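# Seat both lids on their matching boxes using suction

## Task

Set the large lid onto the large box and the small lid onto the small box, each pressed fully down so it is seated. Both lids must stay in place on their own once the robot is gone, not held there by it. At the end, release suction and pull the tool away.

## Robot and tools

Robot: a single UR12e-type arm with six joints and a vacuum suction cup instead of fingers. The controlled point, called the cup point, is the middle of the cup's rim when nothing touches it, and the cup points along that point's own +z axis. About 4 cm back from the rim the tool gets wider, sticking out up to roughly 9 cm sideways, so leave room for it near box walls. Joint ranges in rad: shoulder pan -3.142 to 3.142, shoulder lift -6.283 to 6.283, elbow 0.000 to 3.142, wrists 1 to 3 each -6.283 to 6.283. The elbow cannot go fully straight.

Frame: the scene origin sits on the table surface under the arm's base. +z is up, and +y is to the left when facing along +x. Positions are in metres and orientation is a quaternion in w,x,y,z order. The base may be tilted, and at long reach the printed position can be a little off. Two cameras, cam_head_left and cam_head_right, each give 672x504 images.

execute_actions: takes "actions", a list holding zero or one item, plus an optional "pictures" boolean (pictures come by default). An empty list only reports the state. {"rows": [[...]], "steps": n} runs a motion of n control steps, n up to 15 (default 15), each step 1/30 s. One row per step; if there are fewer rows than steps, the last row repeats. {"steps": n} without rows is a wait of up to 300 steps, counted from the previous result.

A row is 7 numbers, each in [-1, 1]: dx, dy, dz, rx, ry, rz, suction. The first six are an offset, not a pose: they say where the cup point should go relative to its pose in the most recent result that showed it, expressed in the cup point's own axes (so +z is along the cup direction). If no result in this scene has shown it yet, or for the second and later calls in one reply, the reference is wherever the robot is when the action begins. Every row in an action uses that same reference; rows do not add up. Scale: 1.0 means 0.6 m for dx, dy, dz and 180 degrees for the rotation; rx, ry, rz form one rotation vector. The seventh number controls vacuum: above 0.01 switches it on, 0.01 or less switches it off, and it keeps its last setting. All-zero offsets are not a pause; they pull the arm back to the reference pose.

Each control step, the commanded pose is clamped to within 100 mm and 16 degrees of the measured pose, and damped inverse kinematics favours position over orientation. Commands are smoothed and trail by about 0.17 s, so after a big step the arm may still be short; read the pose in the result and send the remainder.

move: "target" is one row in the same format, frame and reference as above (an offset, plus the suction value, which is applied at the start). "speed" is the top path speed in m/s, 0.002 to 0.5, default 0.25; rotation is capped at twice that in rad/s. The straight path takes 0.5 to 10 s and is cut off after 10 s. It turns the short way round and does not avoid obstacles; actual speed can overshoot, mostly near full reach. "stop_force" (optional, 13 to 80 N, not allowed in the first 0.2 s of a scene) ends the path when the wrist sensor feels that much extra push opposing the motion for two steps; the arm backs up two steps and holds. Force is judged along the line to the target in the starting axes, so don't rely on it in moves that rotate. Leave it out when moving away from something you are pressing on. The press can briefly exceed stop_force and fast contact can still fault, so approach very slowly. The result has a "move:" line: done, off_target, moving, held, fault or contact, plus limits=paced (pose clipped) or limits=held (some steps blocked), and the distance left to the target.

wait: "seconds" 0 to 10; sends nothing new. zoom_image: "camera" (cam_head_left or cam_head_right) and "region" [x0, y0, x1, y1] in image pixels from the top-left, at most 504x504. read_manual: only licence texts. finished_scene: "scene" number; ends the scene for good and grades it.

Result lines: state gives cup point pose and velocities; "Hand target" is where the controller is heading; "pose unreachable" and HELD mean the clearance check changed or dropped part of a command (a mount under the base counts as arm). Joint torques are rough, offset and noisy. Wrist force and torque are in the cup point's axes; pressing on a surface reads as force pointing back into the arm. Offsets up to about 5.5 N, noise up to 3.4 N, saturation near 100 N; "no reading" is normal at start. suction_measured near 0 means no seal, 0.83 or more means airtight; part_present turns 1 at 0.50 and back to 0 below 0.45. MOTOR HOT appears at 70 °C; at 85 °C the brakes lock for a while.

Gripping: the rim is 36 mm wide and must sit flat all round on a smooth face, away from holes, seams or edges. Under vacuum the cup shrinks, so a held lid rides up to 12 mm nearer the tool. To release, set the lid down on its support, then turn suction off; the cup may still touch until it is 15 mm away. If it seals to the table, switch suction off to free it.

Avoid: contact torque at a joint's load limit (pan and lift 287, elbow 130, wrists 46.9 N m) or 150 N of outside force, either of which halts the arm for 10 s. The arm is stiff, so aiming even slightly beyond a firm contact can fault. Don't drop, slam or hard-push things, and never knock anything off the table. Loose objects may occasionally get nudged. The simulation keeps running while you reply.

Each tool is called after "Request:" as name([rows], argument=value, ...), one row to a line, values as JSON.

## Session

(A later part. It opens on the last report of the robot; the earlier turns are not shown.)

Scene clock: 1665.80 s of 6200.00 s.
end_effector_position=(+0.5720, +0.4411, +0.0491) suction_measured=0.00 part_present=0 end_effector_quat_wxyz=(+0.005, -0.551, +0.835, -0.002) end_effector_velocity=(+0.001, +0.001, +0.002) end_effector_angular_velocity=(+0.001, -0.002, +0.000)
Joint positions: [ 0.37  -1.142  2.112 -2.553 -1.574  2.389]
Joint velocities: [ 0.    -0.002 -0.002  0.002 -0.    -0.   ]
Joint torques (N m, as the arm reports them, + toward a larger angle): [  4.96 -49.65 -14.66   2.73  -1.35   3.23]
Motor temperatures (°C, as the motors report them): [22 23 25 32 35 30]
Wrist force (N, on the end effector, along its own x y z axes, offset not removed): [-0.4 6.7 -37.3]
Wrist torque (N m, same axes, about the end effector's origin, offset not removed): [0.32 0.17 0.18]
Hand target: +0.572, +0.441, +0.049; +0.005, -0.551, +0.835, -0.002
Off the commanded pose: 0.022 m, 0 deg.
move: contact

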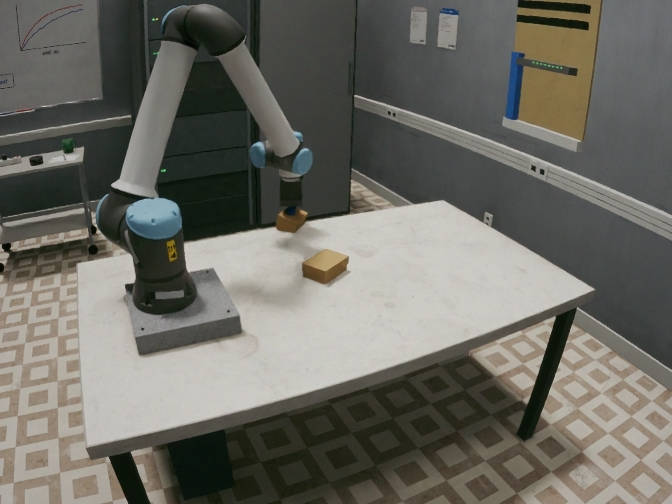

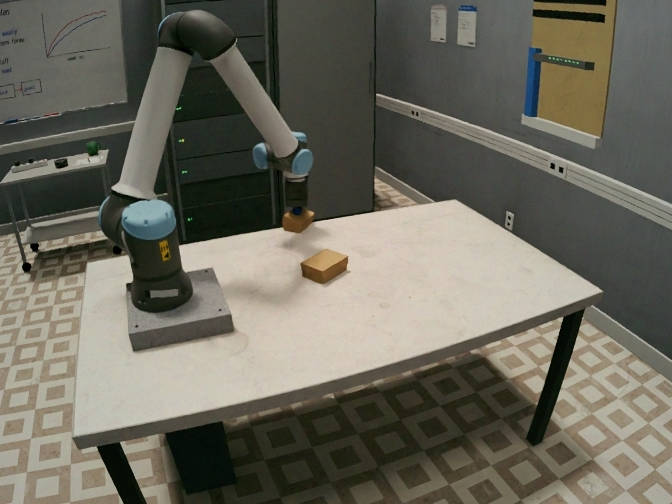

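Request:
move(target=[0,0,-0.035,0,0,0,0], speed=0.02)

Request:
move(target=[0.014,-0.011,0,0,0,0,0], speed=0.02)

Request:
move(target=[0,0,0.05,0,0,0,1], speed=0.005, stop_force=14)

Request:
wait(seconds=0.8)

Request:
move(target=[0,0,-0.045,0,0,0,1], speed=0.015)

Request:
zoom_image(camera="cam_head_left", region=[265,190,325,240])

Request:
zoom_image(camera="cam_head_right", region=[270,190,330,240])

Scene clock: 1678.90 s of 6200.00 s.
end_effector_position=(+0.5718, +0.4410, +0.0697) suction_measured=0.00 part_present=0 end_effector_quat_wxyz=(+0.005, -0.551, +0.835, -0.002) end_effector_velocity=(+0.001, +0.001, +0.005) end_effector_angular_velocity=(+0.001, -0.002, -0.001)
Joint positions: [ 0.37  -1.174  2.106 -2.514 -1.574  2.389]
Joint velocities: [ 0.    -0.006 -0.002  0.007  0.     0.001]
Joint torques (N m, as the arm reports them, + toward a larger angle): [ 10.51 -72.68 -34.91  -0.19  -1.66   3.69]
Motor temperatures (°C, as the motors report them): [22 23 25 32 35 30]
Wrist force (N, on the end effector, along its own x y z axes, offset not removed): [-4.5 2.7 -4.7]
Wrist torque (N m, same axes, about the end effector's origin, offset not removed): [0.36 0.80 0.24]
Hand target: +0.572, +0.441, +0.070; +0.005, -0.551, +0.835, -0.002
Off the commanded pose: 0.000 m, 0 deg.
After step 90, 8.77 s passed at rest.
move: done

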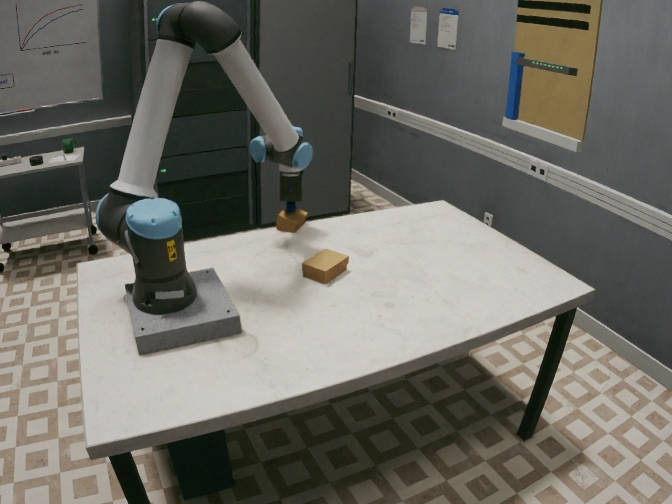

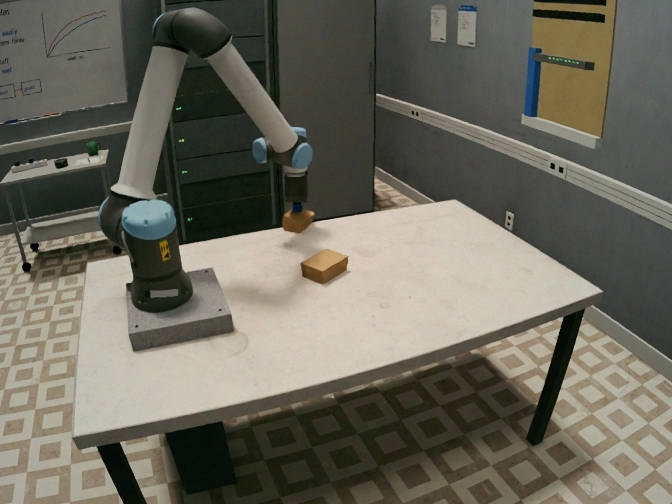

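Scene clock: 1679.73 s of 6200.00 s.
end_effector_position=(+0.5744, +0.4310, +0.0696) suction_measured=0.00 part_present=0 end_effector_quat_wxyz=(+0.005, -0.551, +0.835, -0.002) end_effector_velocity=(-0.000, -0.003, -0.000) end_effector_angular_velocity=(-0.000, +0.001, -0.000)
Joint positions: [ 0.356 -1.178  2.113 -2.518 -1.573  2.375]
Joint velocities: [-0.004 -0.002  0.004 -0.001  0.    -0.004]
Joint torques (N m, as the arm reports them, + toward a larger angle): [-11.86 -71.1  -22.97  -8.13   1.81  -2.66]
Motor temperatures (°C, as the motors report them): [22 23 25 32 35 30]
Wrist force (N, on the end effector, along its own x y z axes, offset not removed): [-6.9 4.9 -7.2]
Wrist torque (N m, same axes, about the end effector's origin, offset not removed): [0.91 1.01 0.11]
Hand target: +0.575, +0.431, +0.070; +0.005, -0.551, +0.835, -0.002
Off the commanded pose: 0.000 m, 0 deg.
move: done

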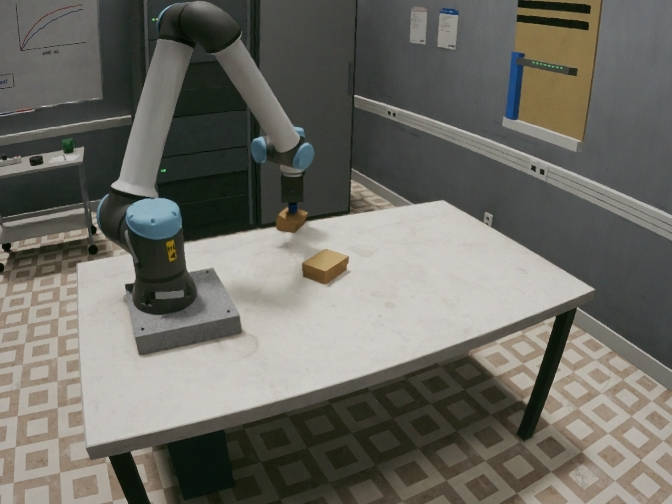

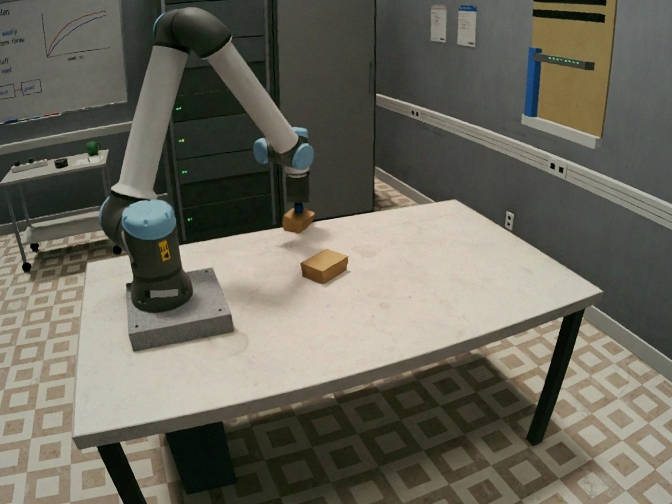

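Scene clock: 1684.17 s of 6200.00 s.
end_effector_position=(+0.5746, +0.4311, +0.0494) suction_measured=0.94 part_present=1 end_effector_quat_wxyz=(+0.005, -0.551, +0.835, -0.002) end_effector_velocity=(-0.002, -0.001, +0.000) end_effector_angular_velocity=(-0.002, +0.004, -0.001)
Joint positions: [ 0.356 -1.147  2.119 -2.555 -1.573  2.375]
Joint velocities: [-0.001 -0.002  0.002  0.005 -0.     0.001]
Joint torques (N m, as the arm reports them, + toward a larger angle): [-14.3  -64.17 -24.27   1.87  -1.83  -2.5 ]
Motor temperatures (°C, as the motors report them): [22 23 25 32 35 30]
Wrist force (N, on the end effector, along its own x y z axes, offset not removed): [-1.7 3.9 -15.9]
Wrist torque (N m, same axes, about the end effector's origin, offset not removed): [0.56 -0.26 0.33]
Hand target: +0.575, +0.431, +0.050; +0.005, -0.551, +0.835, -0.002
Off the commanded pose: 0.010 m, 0 deg.
move: contact

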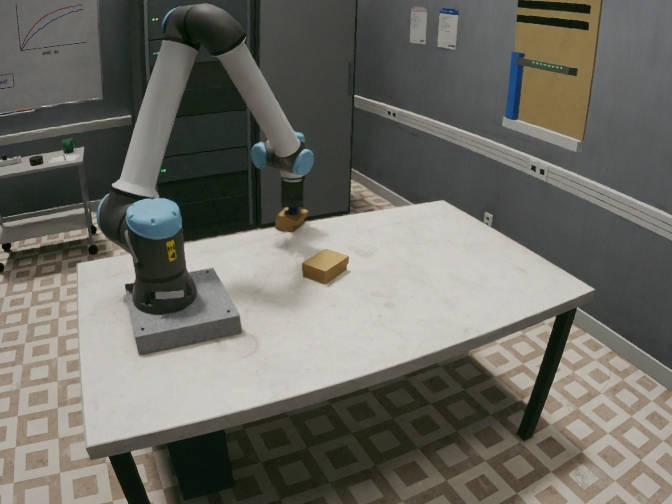

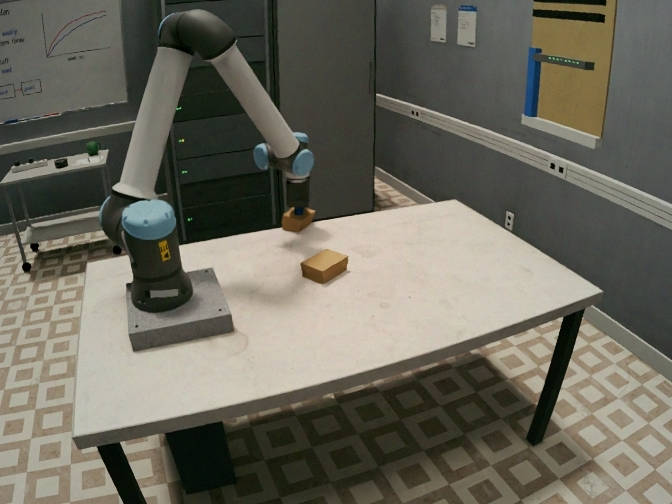

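Scene clock: 1684.97 s of 6200.00 s.
end_effector_position=(+0.5746, +0.4311, +0.0497) suction_measured=0.94 part_present=1 end_effector_quat_wxyz=(+0.005, -0.551, +0.835, -0.002) end_effector_velocity=(+0.000, -0.000, -0.000) end_effector_angular_velocity=(-0.000, +0.000, -0.000)
Joint positions: [ 0.356 -1.147  2.119 -2.555 -1.573  2.375]
Joint velocities: [ 0.     0.001 -0.     0.    -0.     0.   ]
Joint torques (N m, as the arm reports them, + toward a larger angle): [-13.16 -62.76 -28.23   1.41  -1.46  -2.5 ]
Motor temperatures (°C, as the motors report them): [22 23 25 32 35 30]
Wrist force (N, on the end effector, along its own x y z axes, offset not removed): [-1.7 2.6 -22.9]
Wrist torque (N m, same axes, about the end effector's origin, offset not removed): [0.20 -0.20 0.20]
Hand target: +0.575, +0.431, +0.050; +0.005, -0.551, +0.835, -0.002
Off the commanded pose: 0.010 m, 0 deg.
Steps of this call (steps 1 to 24: nothing new was sent). Readings (end_effector_position | what the end effector reports):
1: (+0.5746, +0.4311, +0.0495) | suction_measured=0.94 part_present=1
2: (+0.5746, +0.4311, +0.0495) | suction_measured=0.94 part_present=1
4: (+0.5746, +0.4311, +0.0495) | suction_measured=0.94 part_present=1
8: (+0.5746, +0.4311, +0.0496) | suction_measured=0.94 part_present=1
24: the state above

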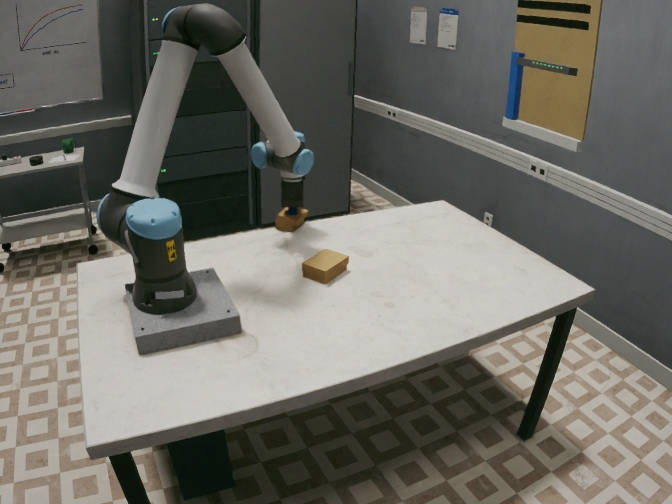

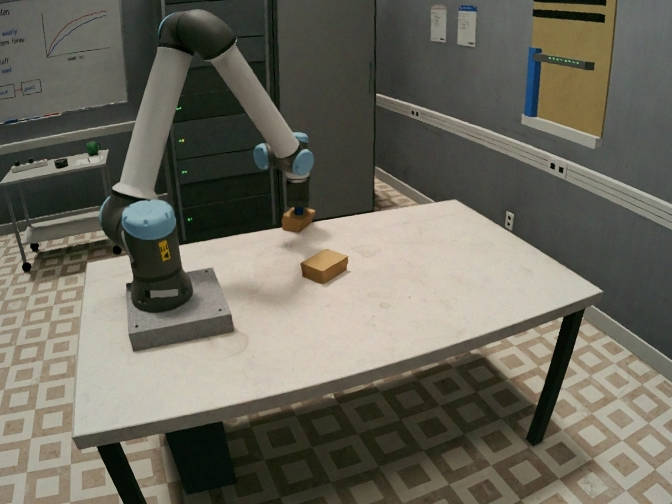

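Scene clock: 1687.03 s of 6200.00 s.
end_effector_position=(+0.5744, +0.4310, +0.0763) suction_measured=0.94 part_present=1 end_effector_quat_wxyz=(+0.005, -0.551, +0.835, -0.002) end_effector_velocity=(-0.001, -0.001, +0.002) end_effector_angular_velocity=(-0.001, +0.002, -0.000)
Joint positions: [ 0.356 -1.189  2.111 -2.505 -1.573  2.375]
Joint velocities: [-0.    -0.005  0.001  0.006  0.     0.   ]
Joint torques (N m, as the arm reports them, + toward a larger angle): [ 11.12 -70.3  -36.27   0.27  -1.59   3.69]
Motor temperatures (°C, as the motors report them): [22 23 25 32 35 30]
Wrist force (N, on the end effector, along its own x y z axes, offset not removed): [-1.0 2.4 -3.7]
Wrist torque (N m, same axes, about the end effector's origin, offset not removed): [0.57 0.08 0.20]
Hand target: +0.574, +0.431, +0.077; +0.005, -0.551, +0.835, -0.002
Off the commanded pose: 0.000 m, 0 deg.
move: done

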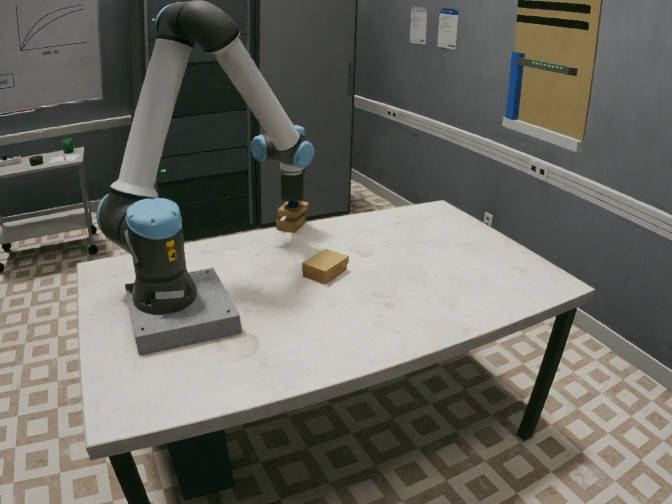

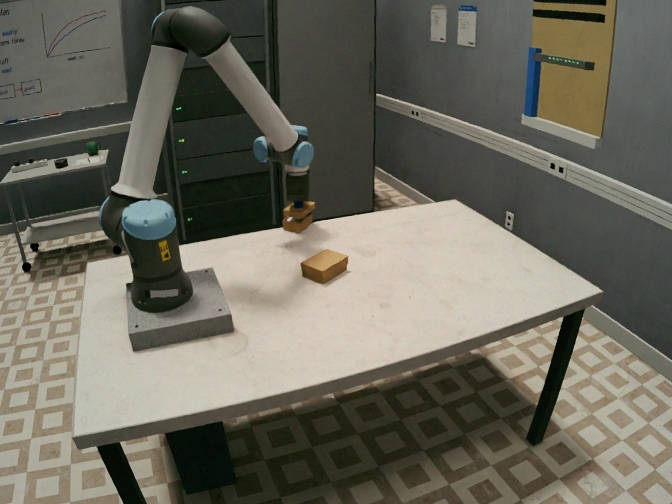

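Region (265, 190, 325, 240) of cam_head_left's 672x504 image, scaled by 8.400, with more detail than that image has.

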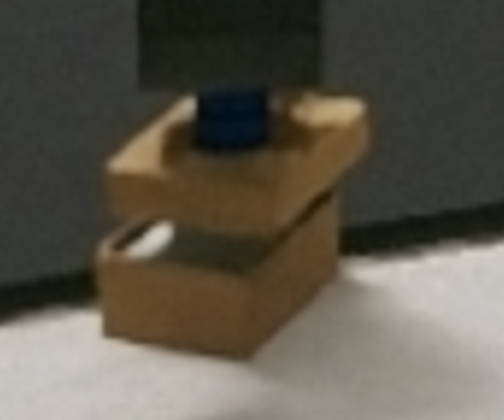

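Region (270, 190, 330, 240) of cam_head_right's 672x504 image, scaled by 8.400, with more detail than that image has.

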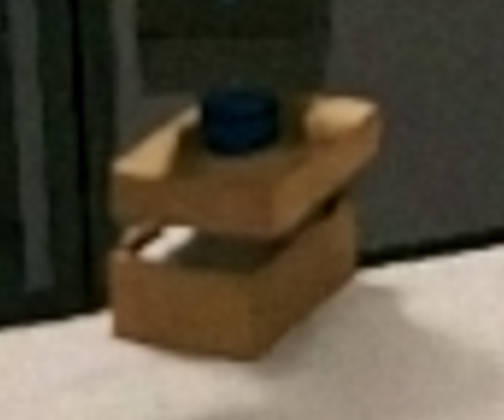

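Request:
move(target=[0,0.014,0,0,0,0,1], speed=0.01)

Request:
zoom_image(camera="cam_head_left", region=[265,190,325,240])

Request:
zoom_image(camera="cam_head_right", region=[270,190,330,240])

Scene clock: 1694.10 s of 6200.00 s.
end_effector_position=(+0.5670, +0.4342, +0.0763) suction_measured=0.94 part_present=1 end_effector_quat_wxyz=(+0.005, -0.551, +0.835, -0.002) end_effector_velocity=(-0.003, +0.001, -0.001) end_effector_angular_velocity=(-0.001, +0.002, +0.001)
Joint positions: [ 0.364 -1.193  2.119 -2.508 -1.574  2.383]
Joint velocities: [ 0.003 -0.     0.004 -0.002  0.     0.002]
Joint torques (N m, as the arm reports them, + toward a larger angle): [ 14.39 -68.7  -23.6   -7.95  -2.12   3.25]
Motor temperatures (°C, as the motors report them): [22 23 25 32 35 30]
Wrist force (N, on the end effector, along its own x y z axes, offset not removed): [2.0 1.1 -7.5]
Wrist torque (N m, same axes, about the end effector's origin, offset not removed): [0.12 -0.50 0.29]
Hand target: +0.567, +0.434, +0.076; +0.005, -0.551, +0.835, -0.002
Off the commanded pose: 0.000 m, 0 deg.
After step 90, 3.00 s passed at rest.
move: done

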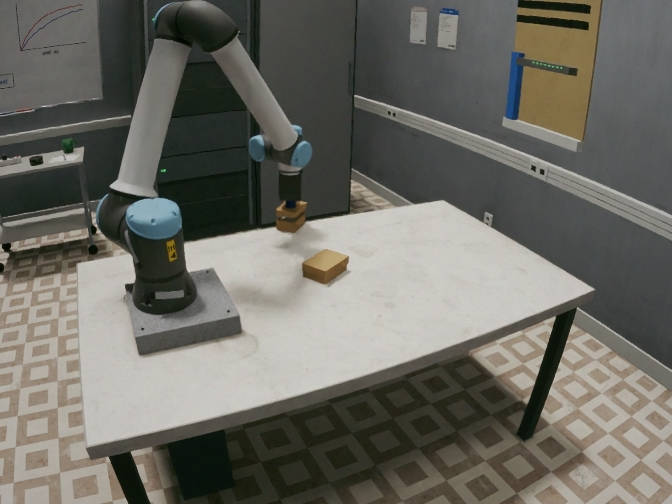

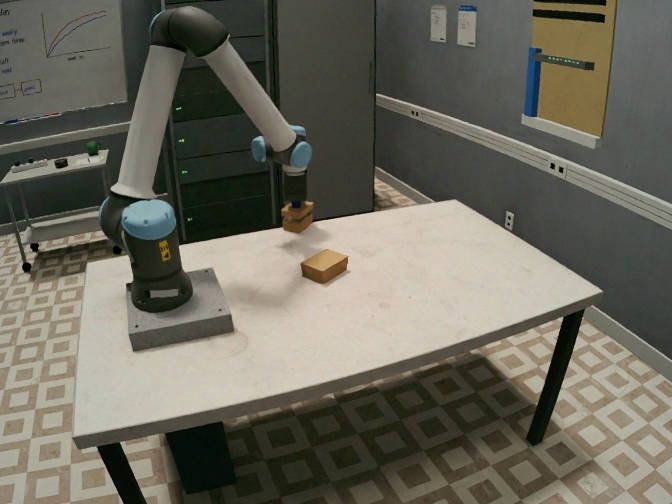

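Region (265, 190, 325, 240) of cam_head_left's 672x504 image, scaled by 8.400, with more detail than that image has.

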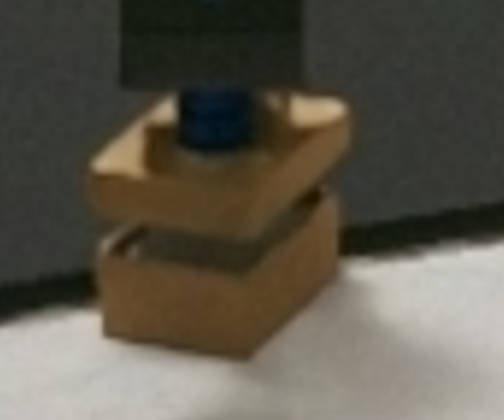

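Region (270, 190, 330, 240) of cam_head_right's 672x504 image, scaled by 8.400, with more detail than that image has.

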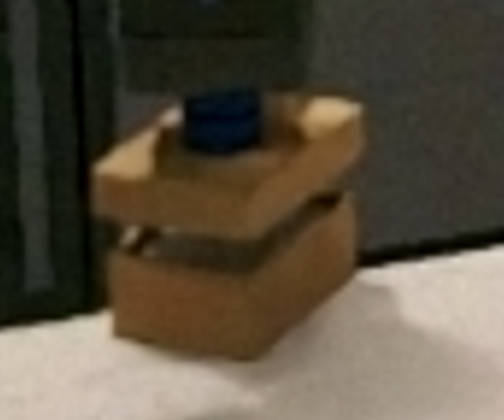

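Request:
move(target=[-0.015,0.001,0,0,0,0,1], speed=0.01)

Request:
zoom_image(camera="cam_head_left", region=[265,190,325,240])

Request:
zoom_image(camera="cam_head_right", region=[270,190,330,240])

Request:
move(target=[0,0,0.08,0,0,0,1], speed=0.005, stop_force=13)

Request:
zoom_image(camera="cam_head_left", region=[265,190,325,240])

Scene clock: 1705.30 s of 6200.00 s.
end_effector_position=(+0.5698, +0.4424, +0.0763) suction_measured=0.94 part_present=1 end_effector_quat_wxyz=(+0.005, -0.551, +0.835, -0.002) end_effector_velocity=(+0.001, +0.002, +0.000) end_effector_angular_velocity=(+0.000, -0.000, -0.002)
Joint positions: [ 0.373 -1.185  2.104 -2.502 -1.574  2.392]
Joint velocities: [ 0.002  0.002 -0.005  0.002  0.     0.004]
Joint torques (N m, as the arm reports them, + toward a larger angle): [ 12.   -48.93 -36.34   0.29  -2.03   3.17]
Motor temperatures (°C, as the motors report them): [22 24 25 32 35 30]
Wrist force (N, on the end effector, along its own x y z axes, offset not removed): [2.4 2.5 -6.8]
Wrist torque (N m, same axes, about the end effector's origin, offset not removed): [0.42 -0.59 0.21]
Hand target: +0.570, +0.443, +0.076; +0.005, -0.551, +0.835, -0.002
Off the commanded pose: 0.000 m, 0 deg.
After step 90, 7.07 s passed at rest.
move: done

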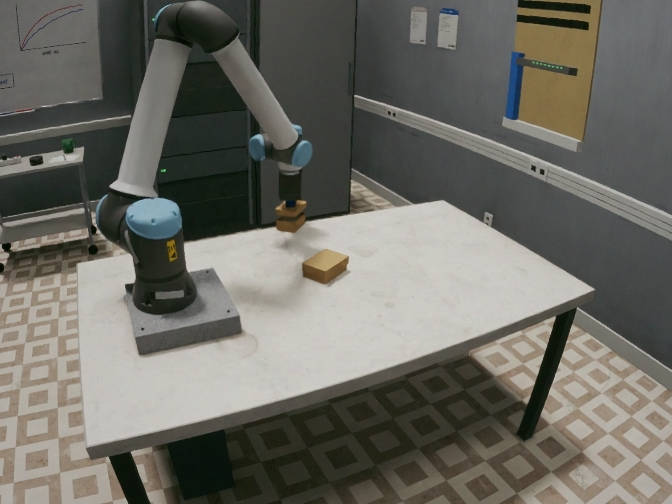

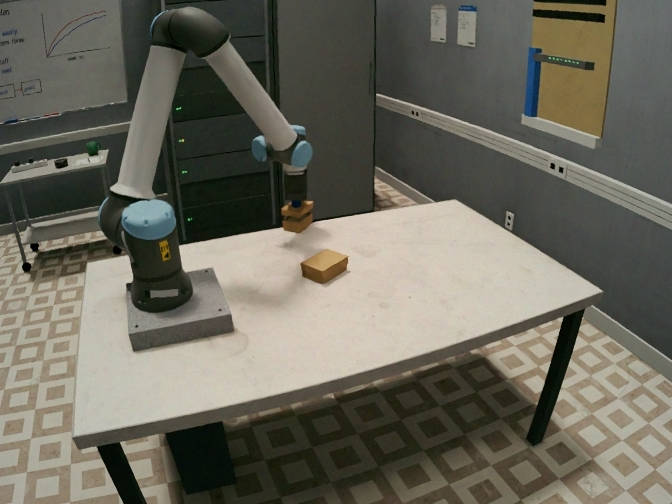

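Region (265, 190, 325, 240) of cam_head_left's 672x504 image, scaled by 8.400, with more detail than that image has.

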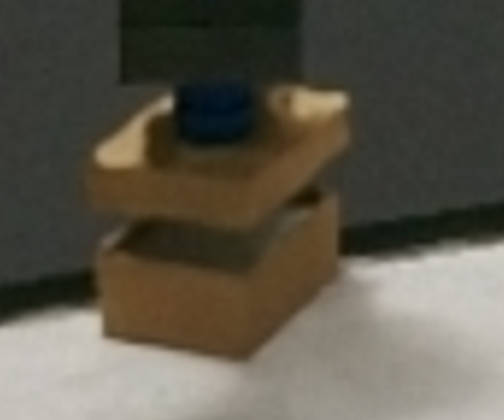

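Region (270, 190, 330, 240) of cam_head_right's 672x504 image, scaled by 8.400, with more detail than that image has.

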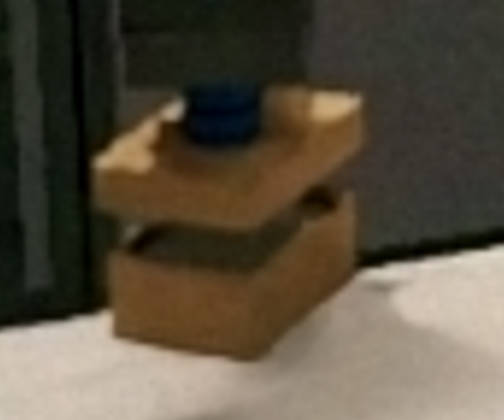

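Scene clock: 1710.03 s of 6200.00 s.
end_effector_position=(+0.5701, +0.4425, +0.0547) suction_measured=0.94 part_present=1 end_effector_quat_wxyz=(+0.005, -0.551, +0.835, -0.002) end_effector_velocity=(-0.001, -0.000, -0.000) end_effector_angular_velocity=(-0.001, +0.003, -0.001)
Joint positions: [ 0.373 -1.151  2.111 -2.543 -1.574  2.392]
Joint velocities: [-0.    -0.001 -0.     0.004  0.     0.001]
Joint torques (N m, as the arm reports them, + toward a larger angle): [-16.15 -59.04 -18.64   2.29  -1.24  -2.59]
Motor temperatures (°C, as the motors report them): [22 24 25 32 35 30]
Wrist force (N, on the end effector, along its own x y z axes, offset not removed): [1.2 10.1 -21.8]
Wrist torque (N m, same axes, about the end effector's origin, offset not removed): [1.14 -0.42 0.25]
Hand target: +0.570, +0.442, +0.055; +0.005, -0.551, +0.835, -0.002
Off the commanded pose: 0.026 m, 0 deg.
move: contact

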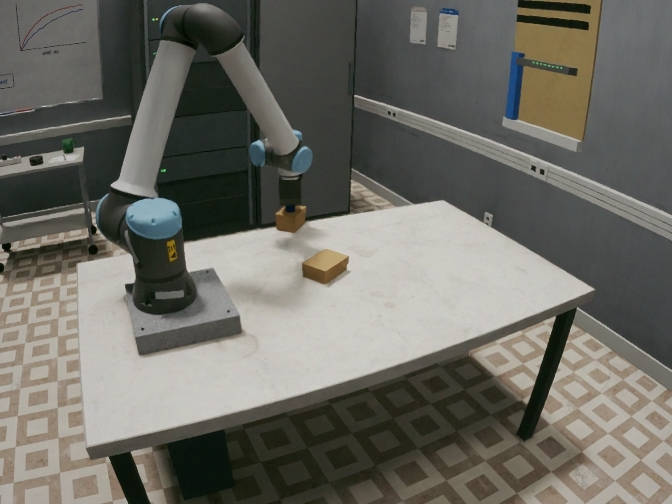

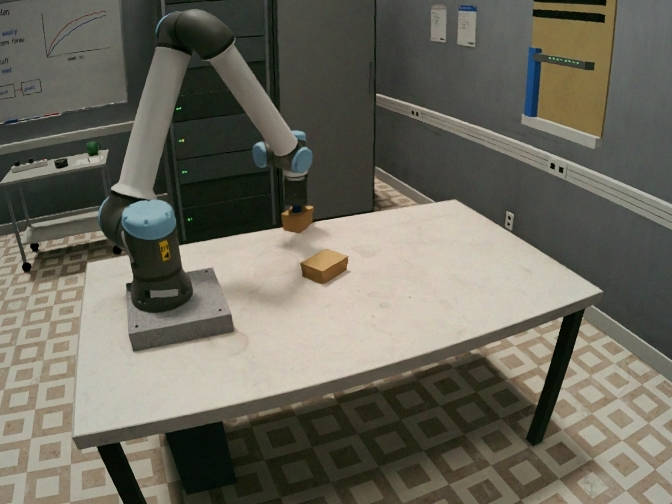

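Region (265, 190, 325, 240) of cam_head_left's 672x504 image, scaled by 8.400, with more detail than that image has.

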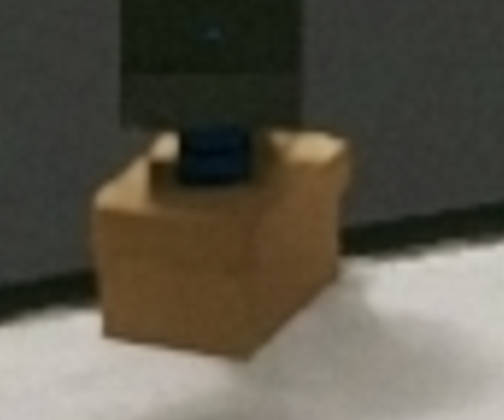

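Request:
move(target=[0.001,-0.0025,-0.01,0,0,0,1], speed=0.006)

Request:
move(target=[0,0,0.05,0,0,0,1], speed=0.004, stop_force=13)

Request:
move(target=[0.004,0,-0.01,0,0,0,1], speed=0.006)

Request:
move(target=[0,0,0.05,0,0,0,1], speed=0.004, stop_force=13)

Scene clock: 1718.13 s of 6200.00 s.
end_effector_position=(+0.5712, +0.4414, +0.0605) suction_measured=0.94 part_present=1 end_effector_quat_wxyz=(+0.005, -0.551, +0.835, -0.002) end_effector_velocity=(+0.000, -0.001, +0.002) end_effector_angular_velocity=(-0.000, -0.001, -0.001)
Joint positions: [ 0.371 -1.16   2.109 -2.532 -1.574  2.39 ]
Joint velocities: [-0.002 -0.004  0.     0.003 -0.    -0.   ]
Joint torques (N m, as the arm reports them, + toward a larger angle): [-15.45 -73.15 -34.98  -0.3   -0.37  -2.56]
Motor temperatures (°C, as the motors report them): [22 24 25 32 35 30]
Wrist force (N, on the end effector, along its own x y z axes, offset not removed): [-0.1 0.3 -4.4]
Wrist torque (N m, same axes, about the end effector's origin, offset not removed): [0.11 0.12 0.40]
Hand target: +0.571, +0.441, +0.061; +0.005, -0.551, +0.835, -0.002
Off the commanded pose: 0.000 m, 0 deg.
After step 90, 3.87 s passed at rest.
move: done

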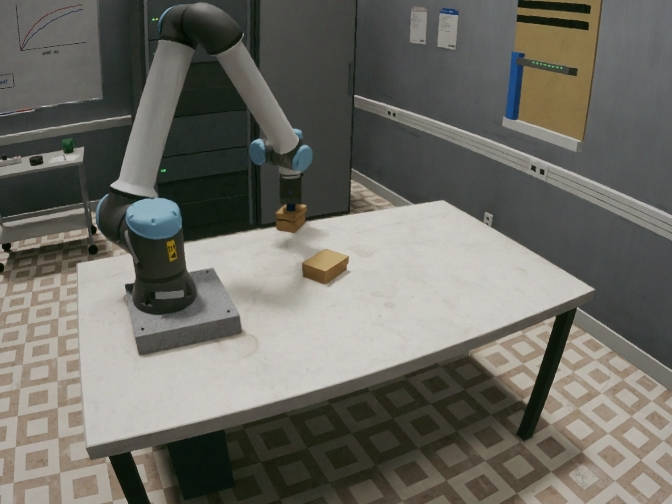

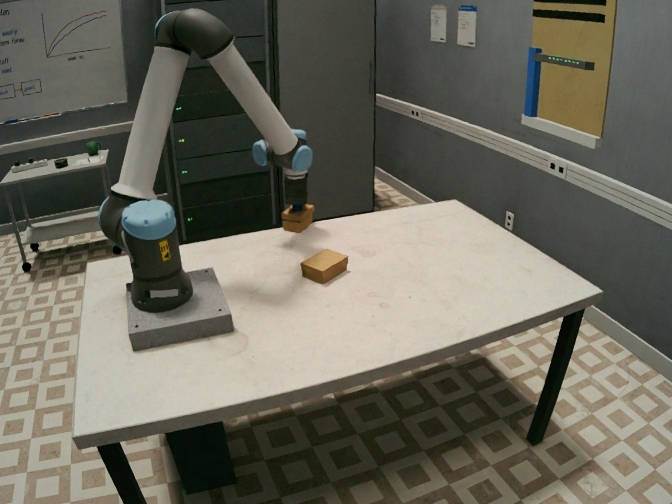

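Scene clock: 1721.53 s of 6200.00 s.
end_effector_position=(+0.5713, +0.4414, +0.0484) suction_measured=0.94 part_present=1 end_effector_quat_wxyz=(+0.005, -0.551, +0.835, -0.002) end_effector_velocity=(-0.001, -0.000, +0.000) end_effector_angular_velocity=(-0.002, +0.003, -0.000)
Joint positions: [ 0.371 -1.141  2.113 -2.555 -1.574  2.39 ]
Joint velocities: [ 0.    -0.001 -0.     0.004 -0.001  0.001]
Joint torques (N m, as the arm reports them, + toward a larger angle): [-16.58 -66.29 -21.11   1.05  -0.2   -2.49]
Motor temperatures (°C, as the motors report them): [22 24 25 32 35 30]
Wrist force (N, on the end effector, along its own x y z axes, offset not removed): [-4.8 3.2 -15.1]
Wrist torque (N m, same axes, about the end effector's origin, offset not removed): [0.34 0.64 0.18]
Hand target: +0.571, +0.441, +0.049; +0.005, -0.551, +0.835, -0.002
Off the commanded pose: 0.018 m, 0 deg.
move: contact

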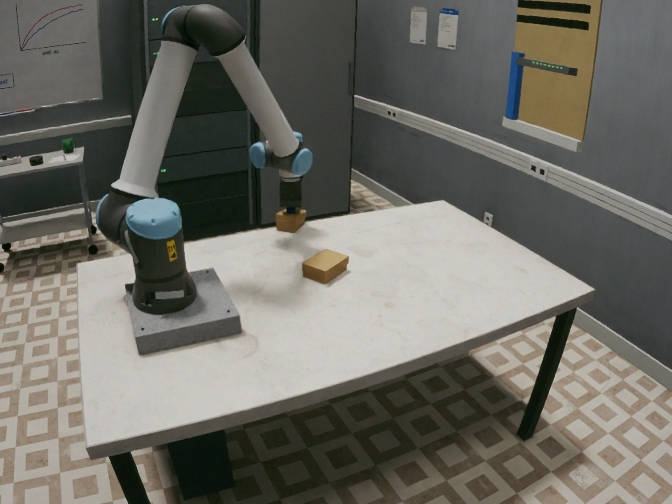

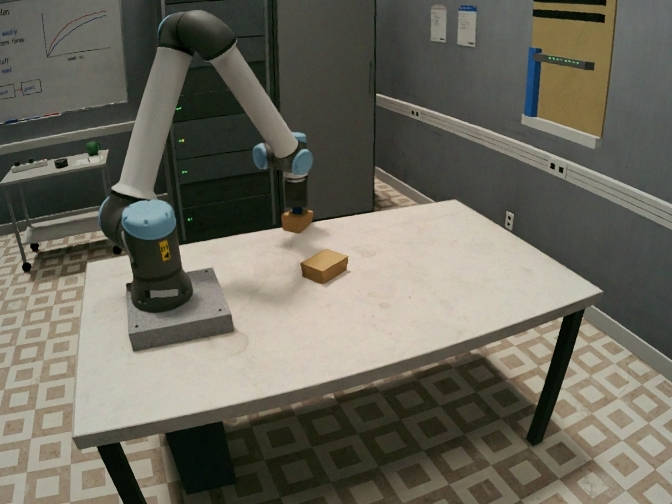

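Scene clock: 1722.83 s of 6200.00 s.
end_effector_position=(+0.5703, +0.4393, +0.0542) suction_measured=0.94 part_present=1 end_effector_quat_wxyz=(+0.005, -0.551, +0.835, -0.002) end_effector_velocity=(-0.001, -0.001, -0.000) end_effector_angular_velocity=(-0.001, +0.002, -0.001)
Joint positions: [ 0.369 -1.153  2.115 -2.546 -1.574  2.388]
Joint velocities: [-0.001 -0.001  0.     0.003  0.     0.   ]
Joint torques (N m, as the arm reports them, + toward a larger angle): [-15.   -65.37 -19.47   0.28   1.41  -2.84]
Motor temperatures (°C, as the motors report them): [22 24 25 32 35 30]
Wrist force (N, on the end effector, along its own x y z axes, offset not removed): [-5.6 0.7 -9.4]
Wrist torque (N m, same axes, about the end effector's origin, offset not removed): [0.01 0.77 0.34]
Hand target: +0.570, +0.439, +0.054; +0.005, -0.551, +0.835, -0.002
Off the commanded pose: 0.000 m, 0 deg.
move: done

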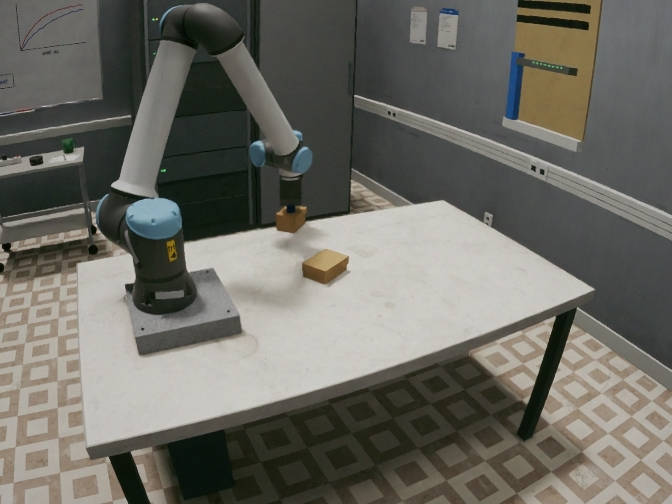

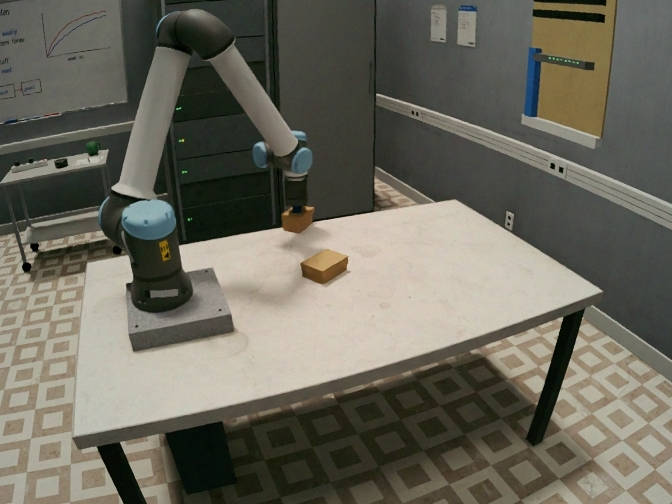

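Scene clock: 1725.33 s of 6200.00 s.
end_effector_position=(+0.5705, +0.4393, +0.0458) suction_measured=0.94 part_present=1 end_effector_quat_wxyz=(+0.005, -0.551, +0.835, -0.002) end_effector_velocity=(-0.002, -0.000, -0.001) end_effector_angular_velocity=(-0.002, +0.005, +0.000)
Joint positions: [ 0.369 -1.139  2.117 -2.561 -1.574  2.388]
Joint velocities: [0.001 0.001 0.    0.004 0.    0.   ]
Joint torques (N m, as the arm reports them, + toward a larger angle): [-12.72 -55.18 -13.37   2.83   1.45  -2.07]
Motor temperatures (°C, as the motors report them): [22 24 25 32 35 30]
Wrist force (N, on the end effector, along its own x y z axes, offset not removed): [-0.9 7.3 -37.0]
Wrist torque (N m, same axes, about the end effector's origin, offset not removed): [0.77 0.67 0.19]
Hand target: +0.570, +0.439, +0.046; +0.005, -0.551, +0.835, -0.002
Off the commanded pose: 0.022 m, 0 deg.
move: contact

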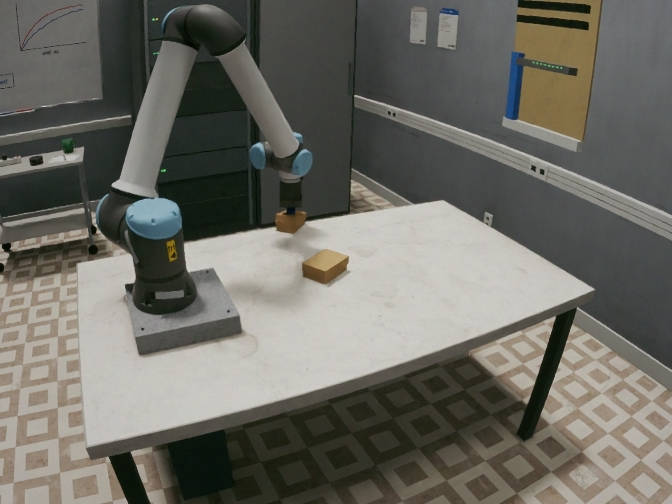

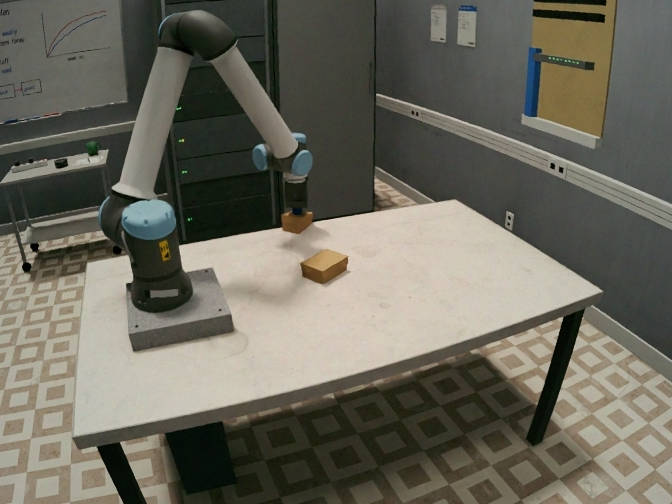

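Went lower. Look.

Request:
zoom_image(camera="cam_head_left", region=[265,190,325,240])

Request:
zoom_image(camera="cam_head_right", region=[270,190,330,240])

Region (265, 190, 325, 240) of cam_head_left's 672x504 image, scaled by 8.400, with more detail than that image has.

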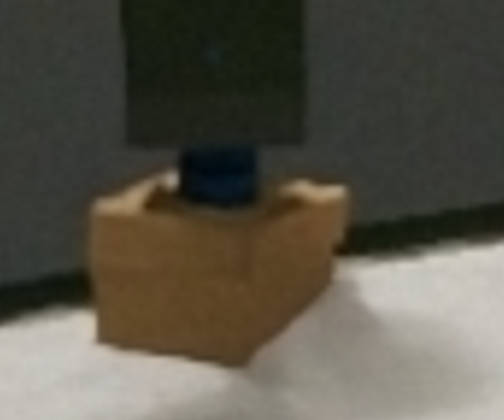

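Region (270, 190, 330, 240) of cam_head_right's 672x504 image, scaled by 8.400, with more detail than that image has.

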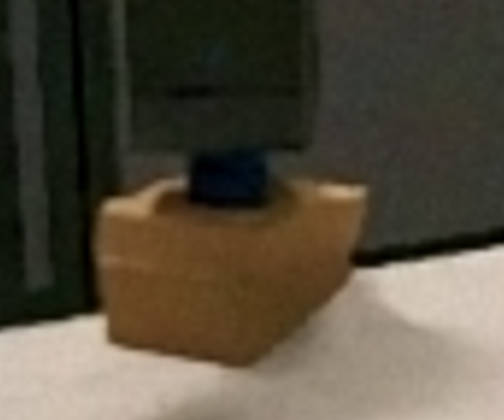

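Request:
move(target=[0,0,-0.004,0,0,0.012,1], speed=0.01)

Request:
move(target=[0,0,0.04,0,0,0,1], speed=0.003, stop_force=18)

Request:
zoom_image(camera="cam_head_left", region=[265,190,325,240])

Scene clock: 1743.93 s of 6200.00 s.
end_effector_position=(+0.5704, +0.4393, +0.0481) suction_measured=0.94 part_present=1 end_effector_quat_wxyz=(+0.005, -0.535, +0.845, -0.002) end_effector_velocity=(-0.000, -0.001, -0.000) end_effector_angular_velocity=(+0.000, +0.001, -0.005)
Joint positions: [ 0.369 -1.143  2.117 -2.557 -1.574  2.425]
Joint velocities: [-0.001 -0.001  0.001  0.001  0.     0.004]
Joint torques (N m, as the arm reports them, + toward a larger angle): [-12.38 -66.03 -31.79   0.12   1.97   3.77]
Motor temperatures (°C, as the motors report them): [22 24 25 32 35 30]
Wrist force (N, on the end effector, along its own x y z axes, offset not removed): [4.1 -0.1 -7.9]
Wrist torque (N m, same axes, about the end effector's origin, offset not removed): [-0.14 -0.27 0.36]
Hand target: +0.570, +0.439, +0.048; +0.005, -0.535, +0.845, -0.002
Off the commanded pose: 0.000 m, 0 deg.
After step 90, 13.50 s passed at rest.
move: done

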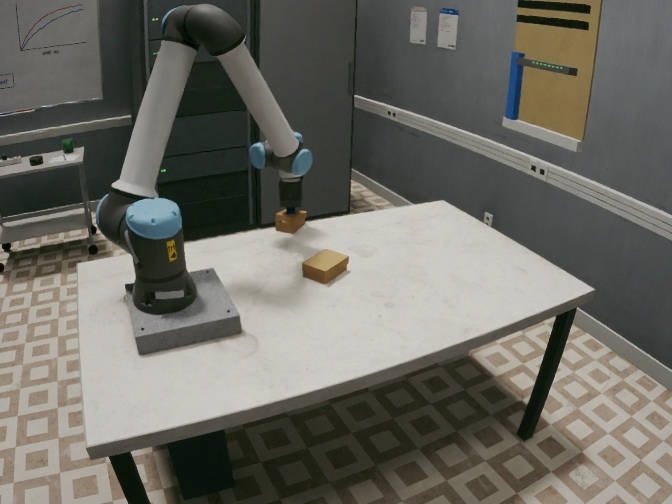

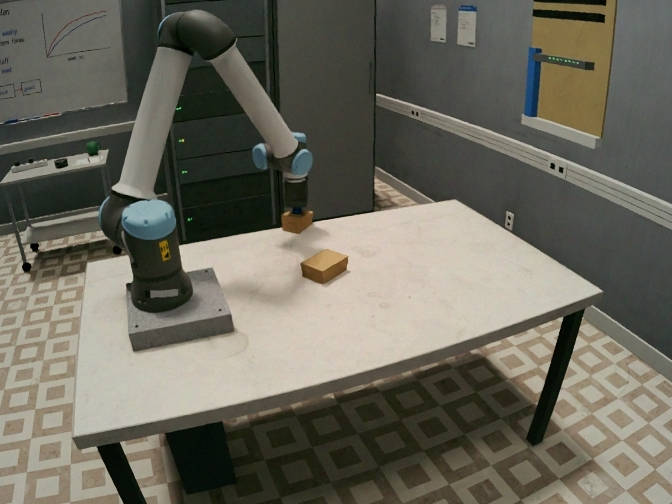

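Scene clock: 1745.13 s of 6200.00 s.
end_effector_position=(+0.5705, +0.4394, +0.0457) suction_measured=0.94 part_present=1 end_effector_quat_wxyz=(+0.005, -0.535, +0.845, -0.002) end_effector_velocity=(+0.000, -0.000, +0.001) end_effector_angular_velocity=(+0.000, -0.000, -0.000)
Joint positions: [ 0.369 -1.139  2.117 -2.562 -1.574  2.425]
Joint velocities: [-0.001 -0.002  0.     0.001 -0.    -0.   ]
Joint torques (N m, as the arm reports them, + toward a larger angle): [-13.39 -54.02 -13.6    2.66   1.59  -2.78]
Motor temperatures (°C, as the motors report them): [22 24 25 32 35 30]
Wrist force (N, on the end effector, along its own x y z axes, offset not removed): [-0.7 5.6 -33.0]
Wrist torque (N m, same axes, about the end effector's origin, offset not removed): [0.58 0.92 0.06]
Hand target: +0.571, +0.439, +0.046; +0.005, -0.535, +0.845, -0.002
Off the commanded pose: 0.022 m, 0 deg.
move: contact

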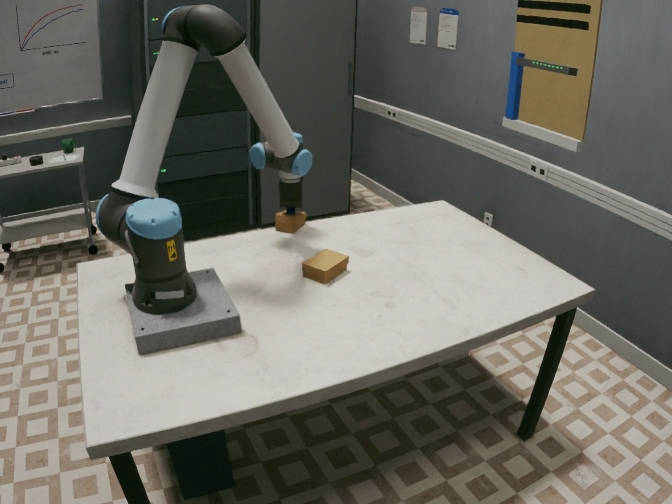

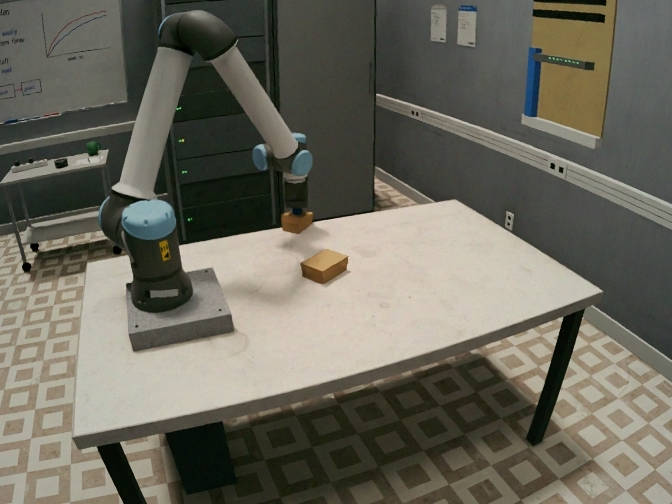

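Region (265, 190, 325, 240) of cam_head_left's 672x504 image, scaled by 8.400, with more detail than that image has.

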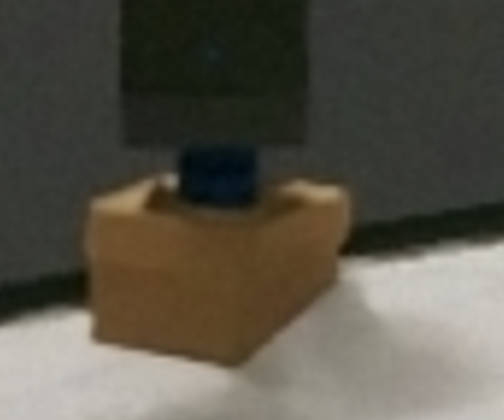

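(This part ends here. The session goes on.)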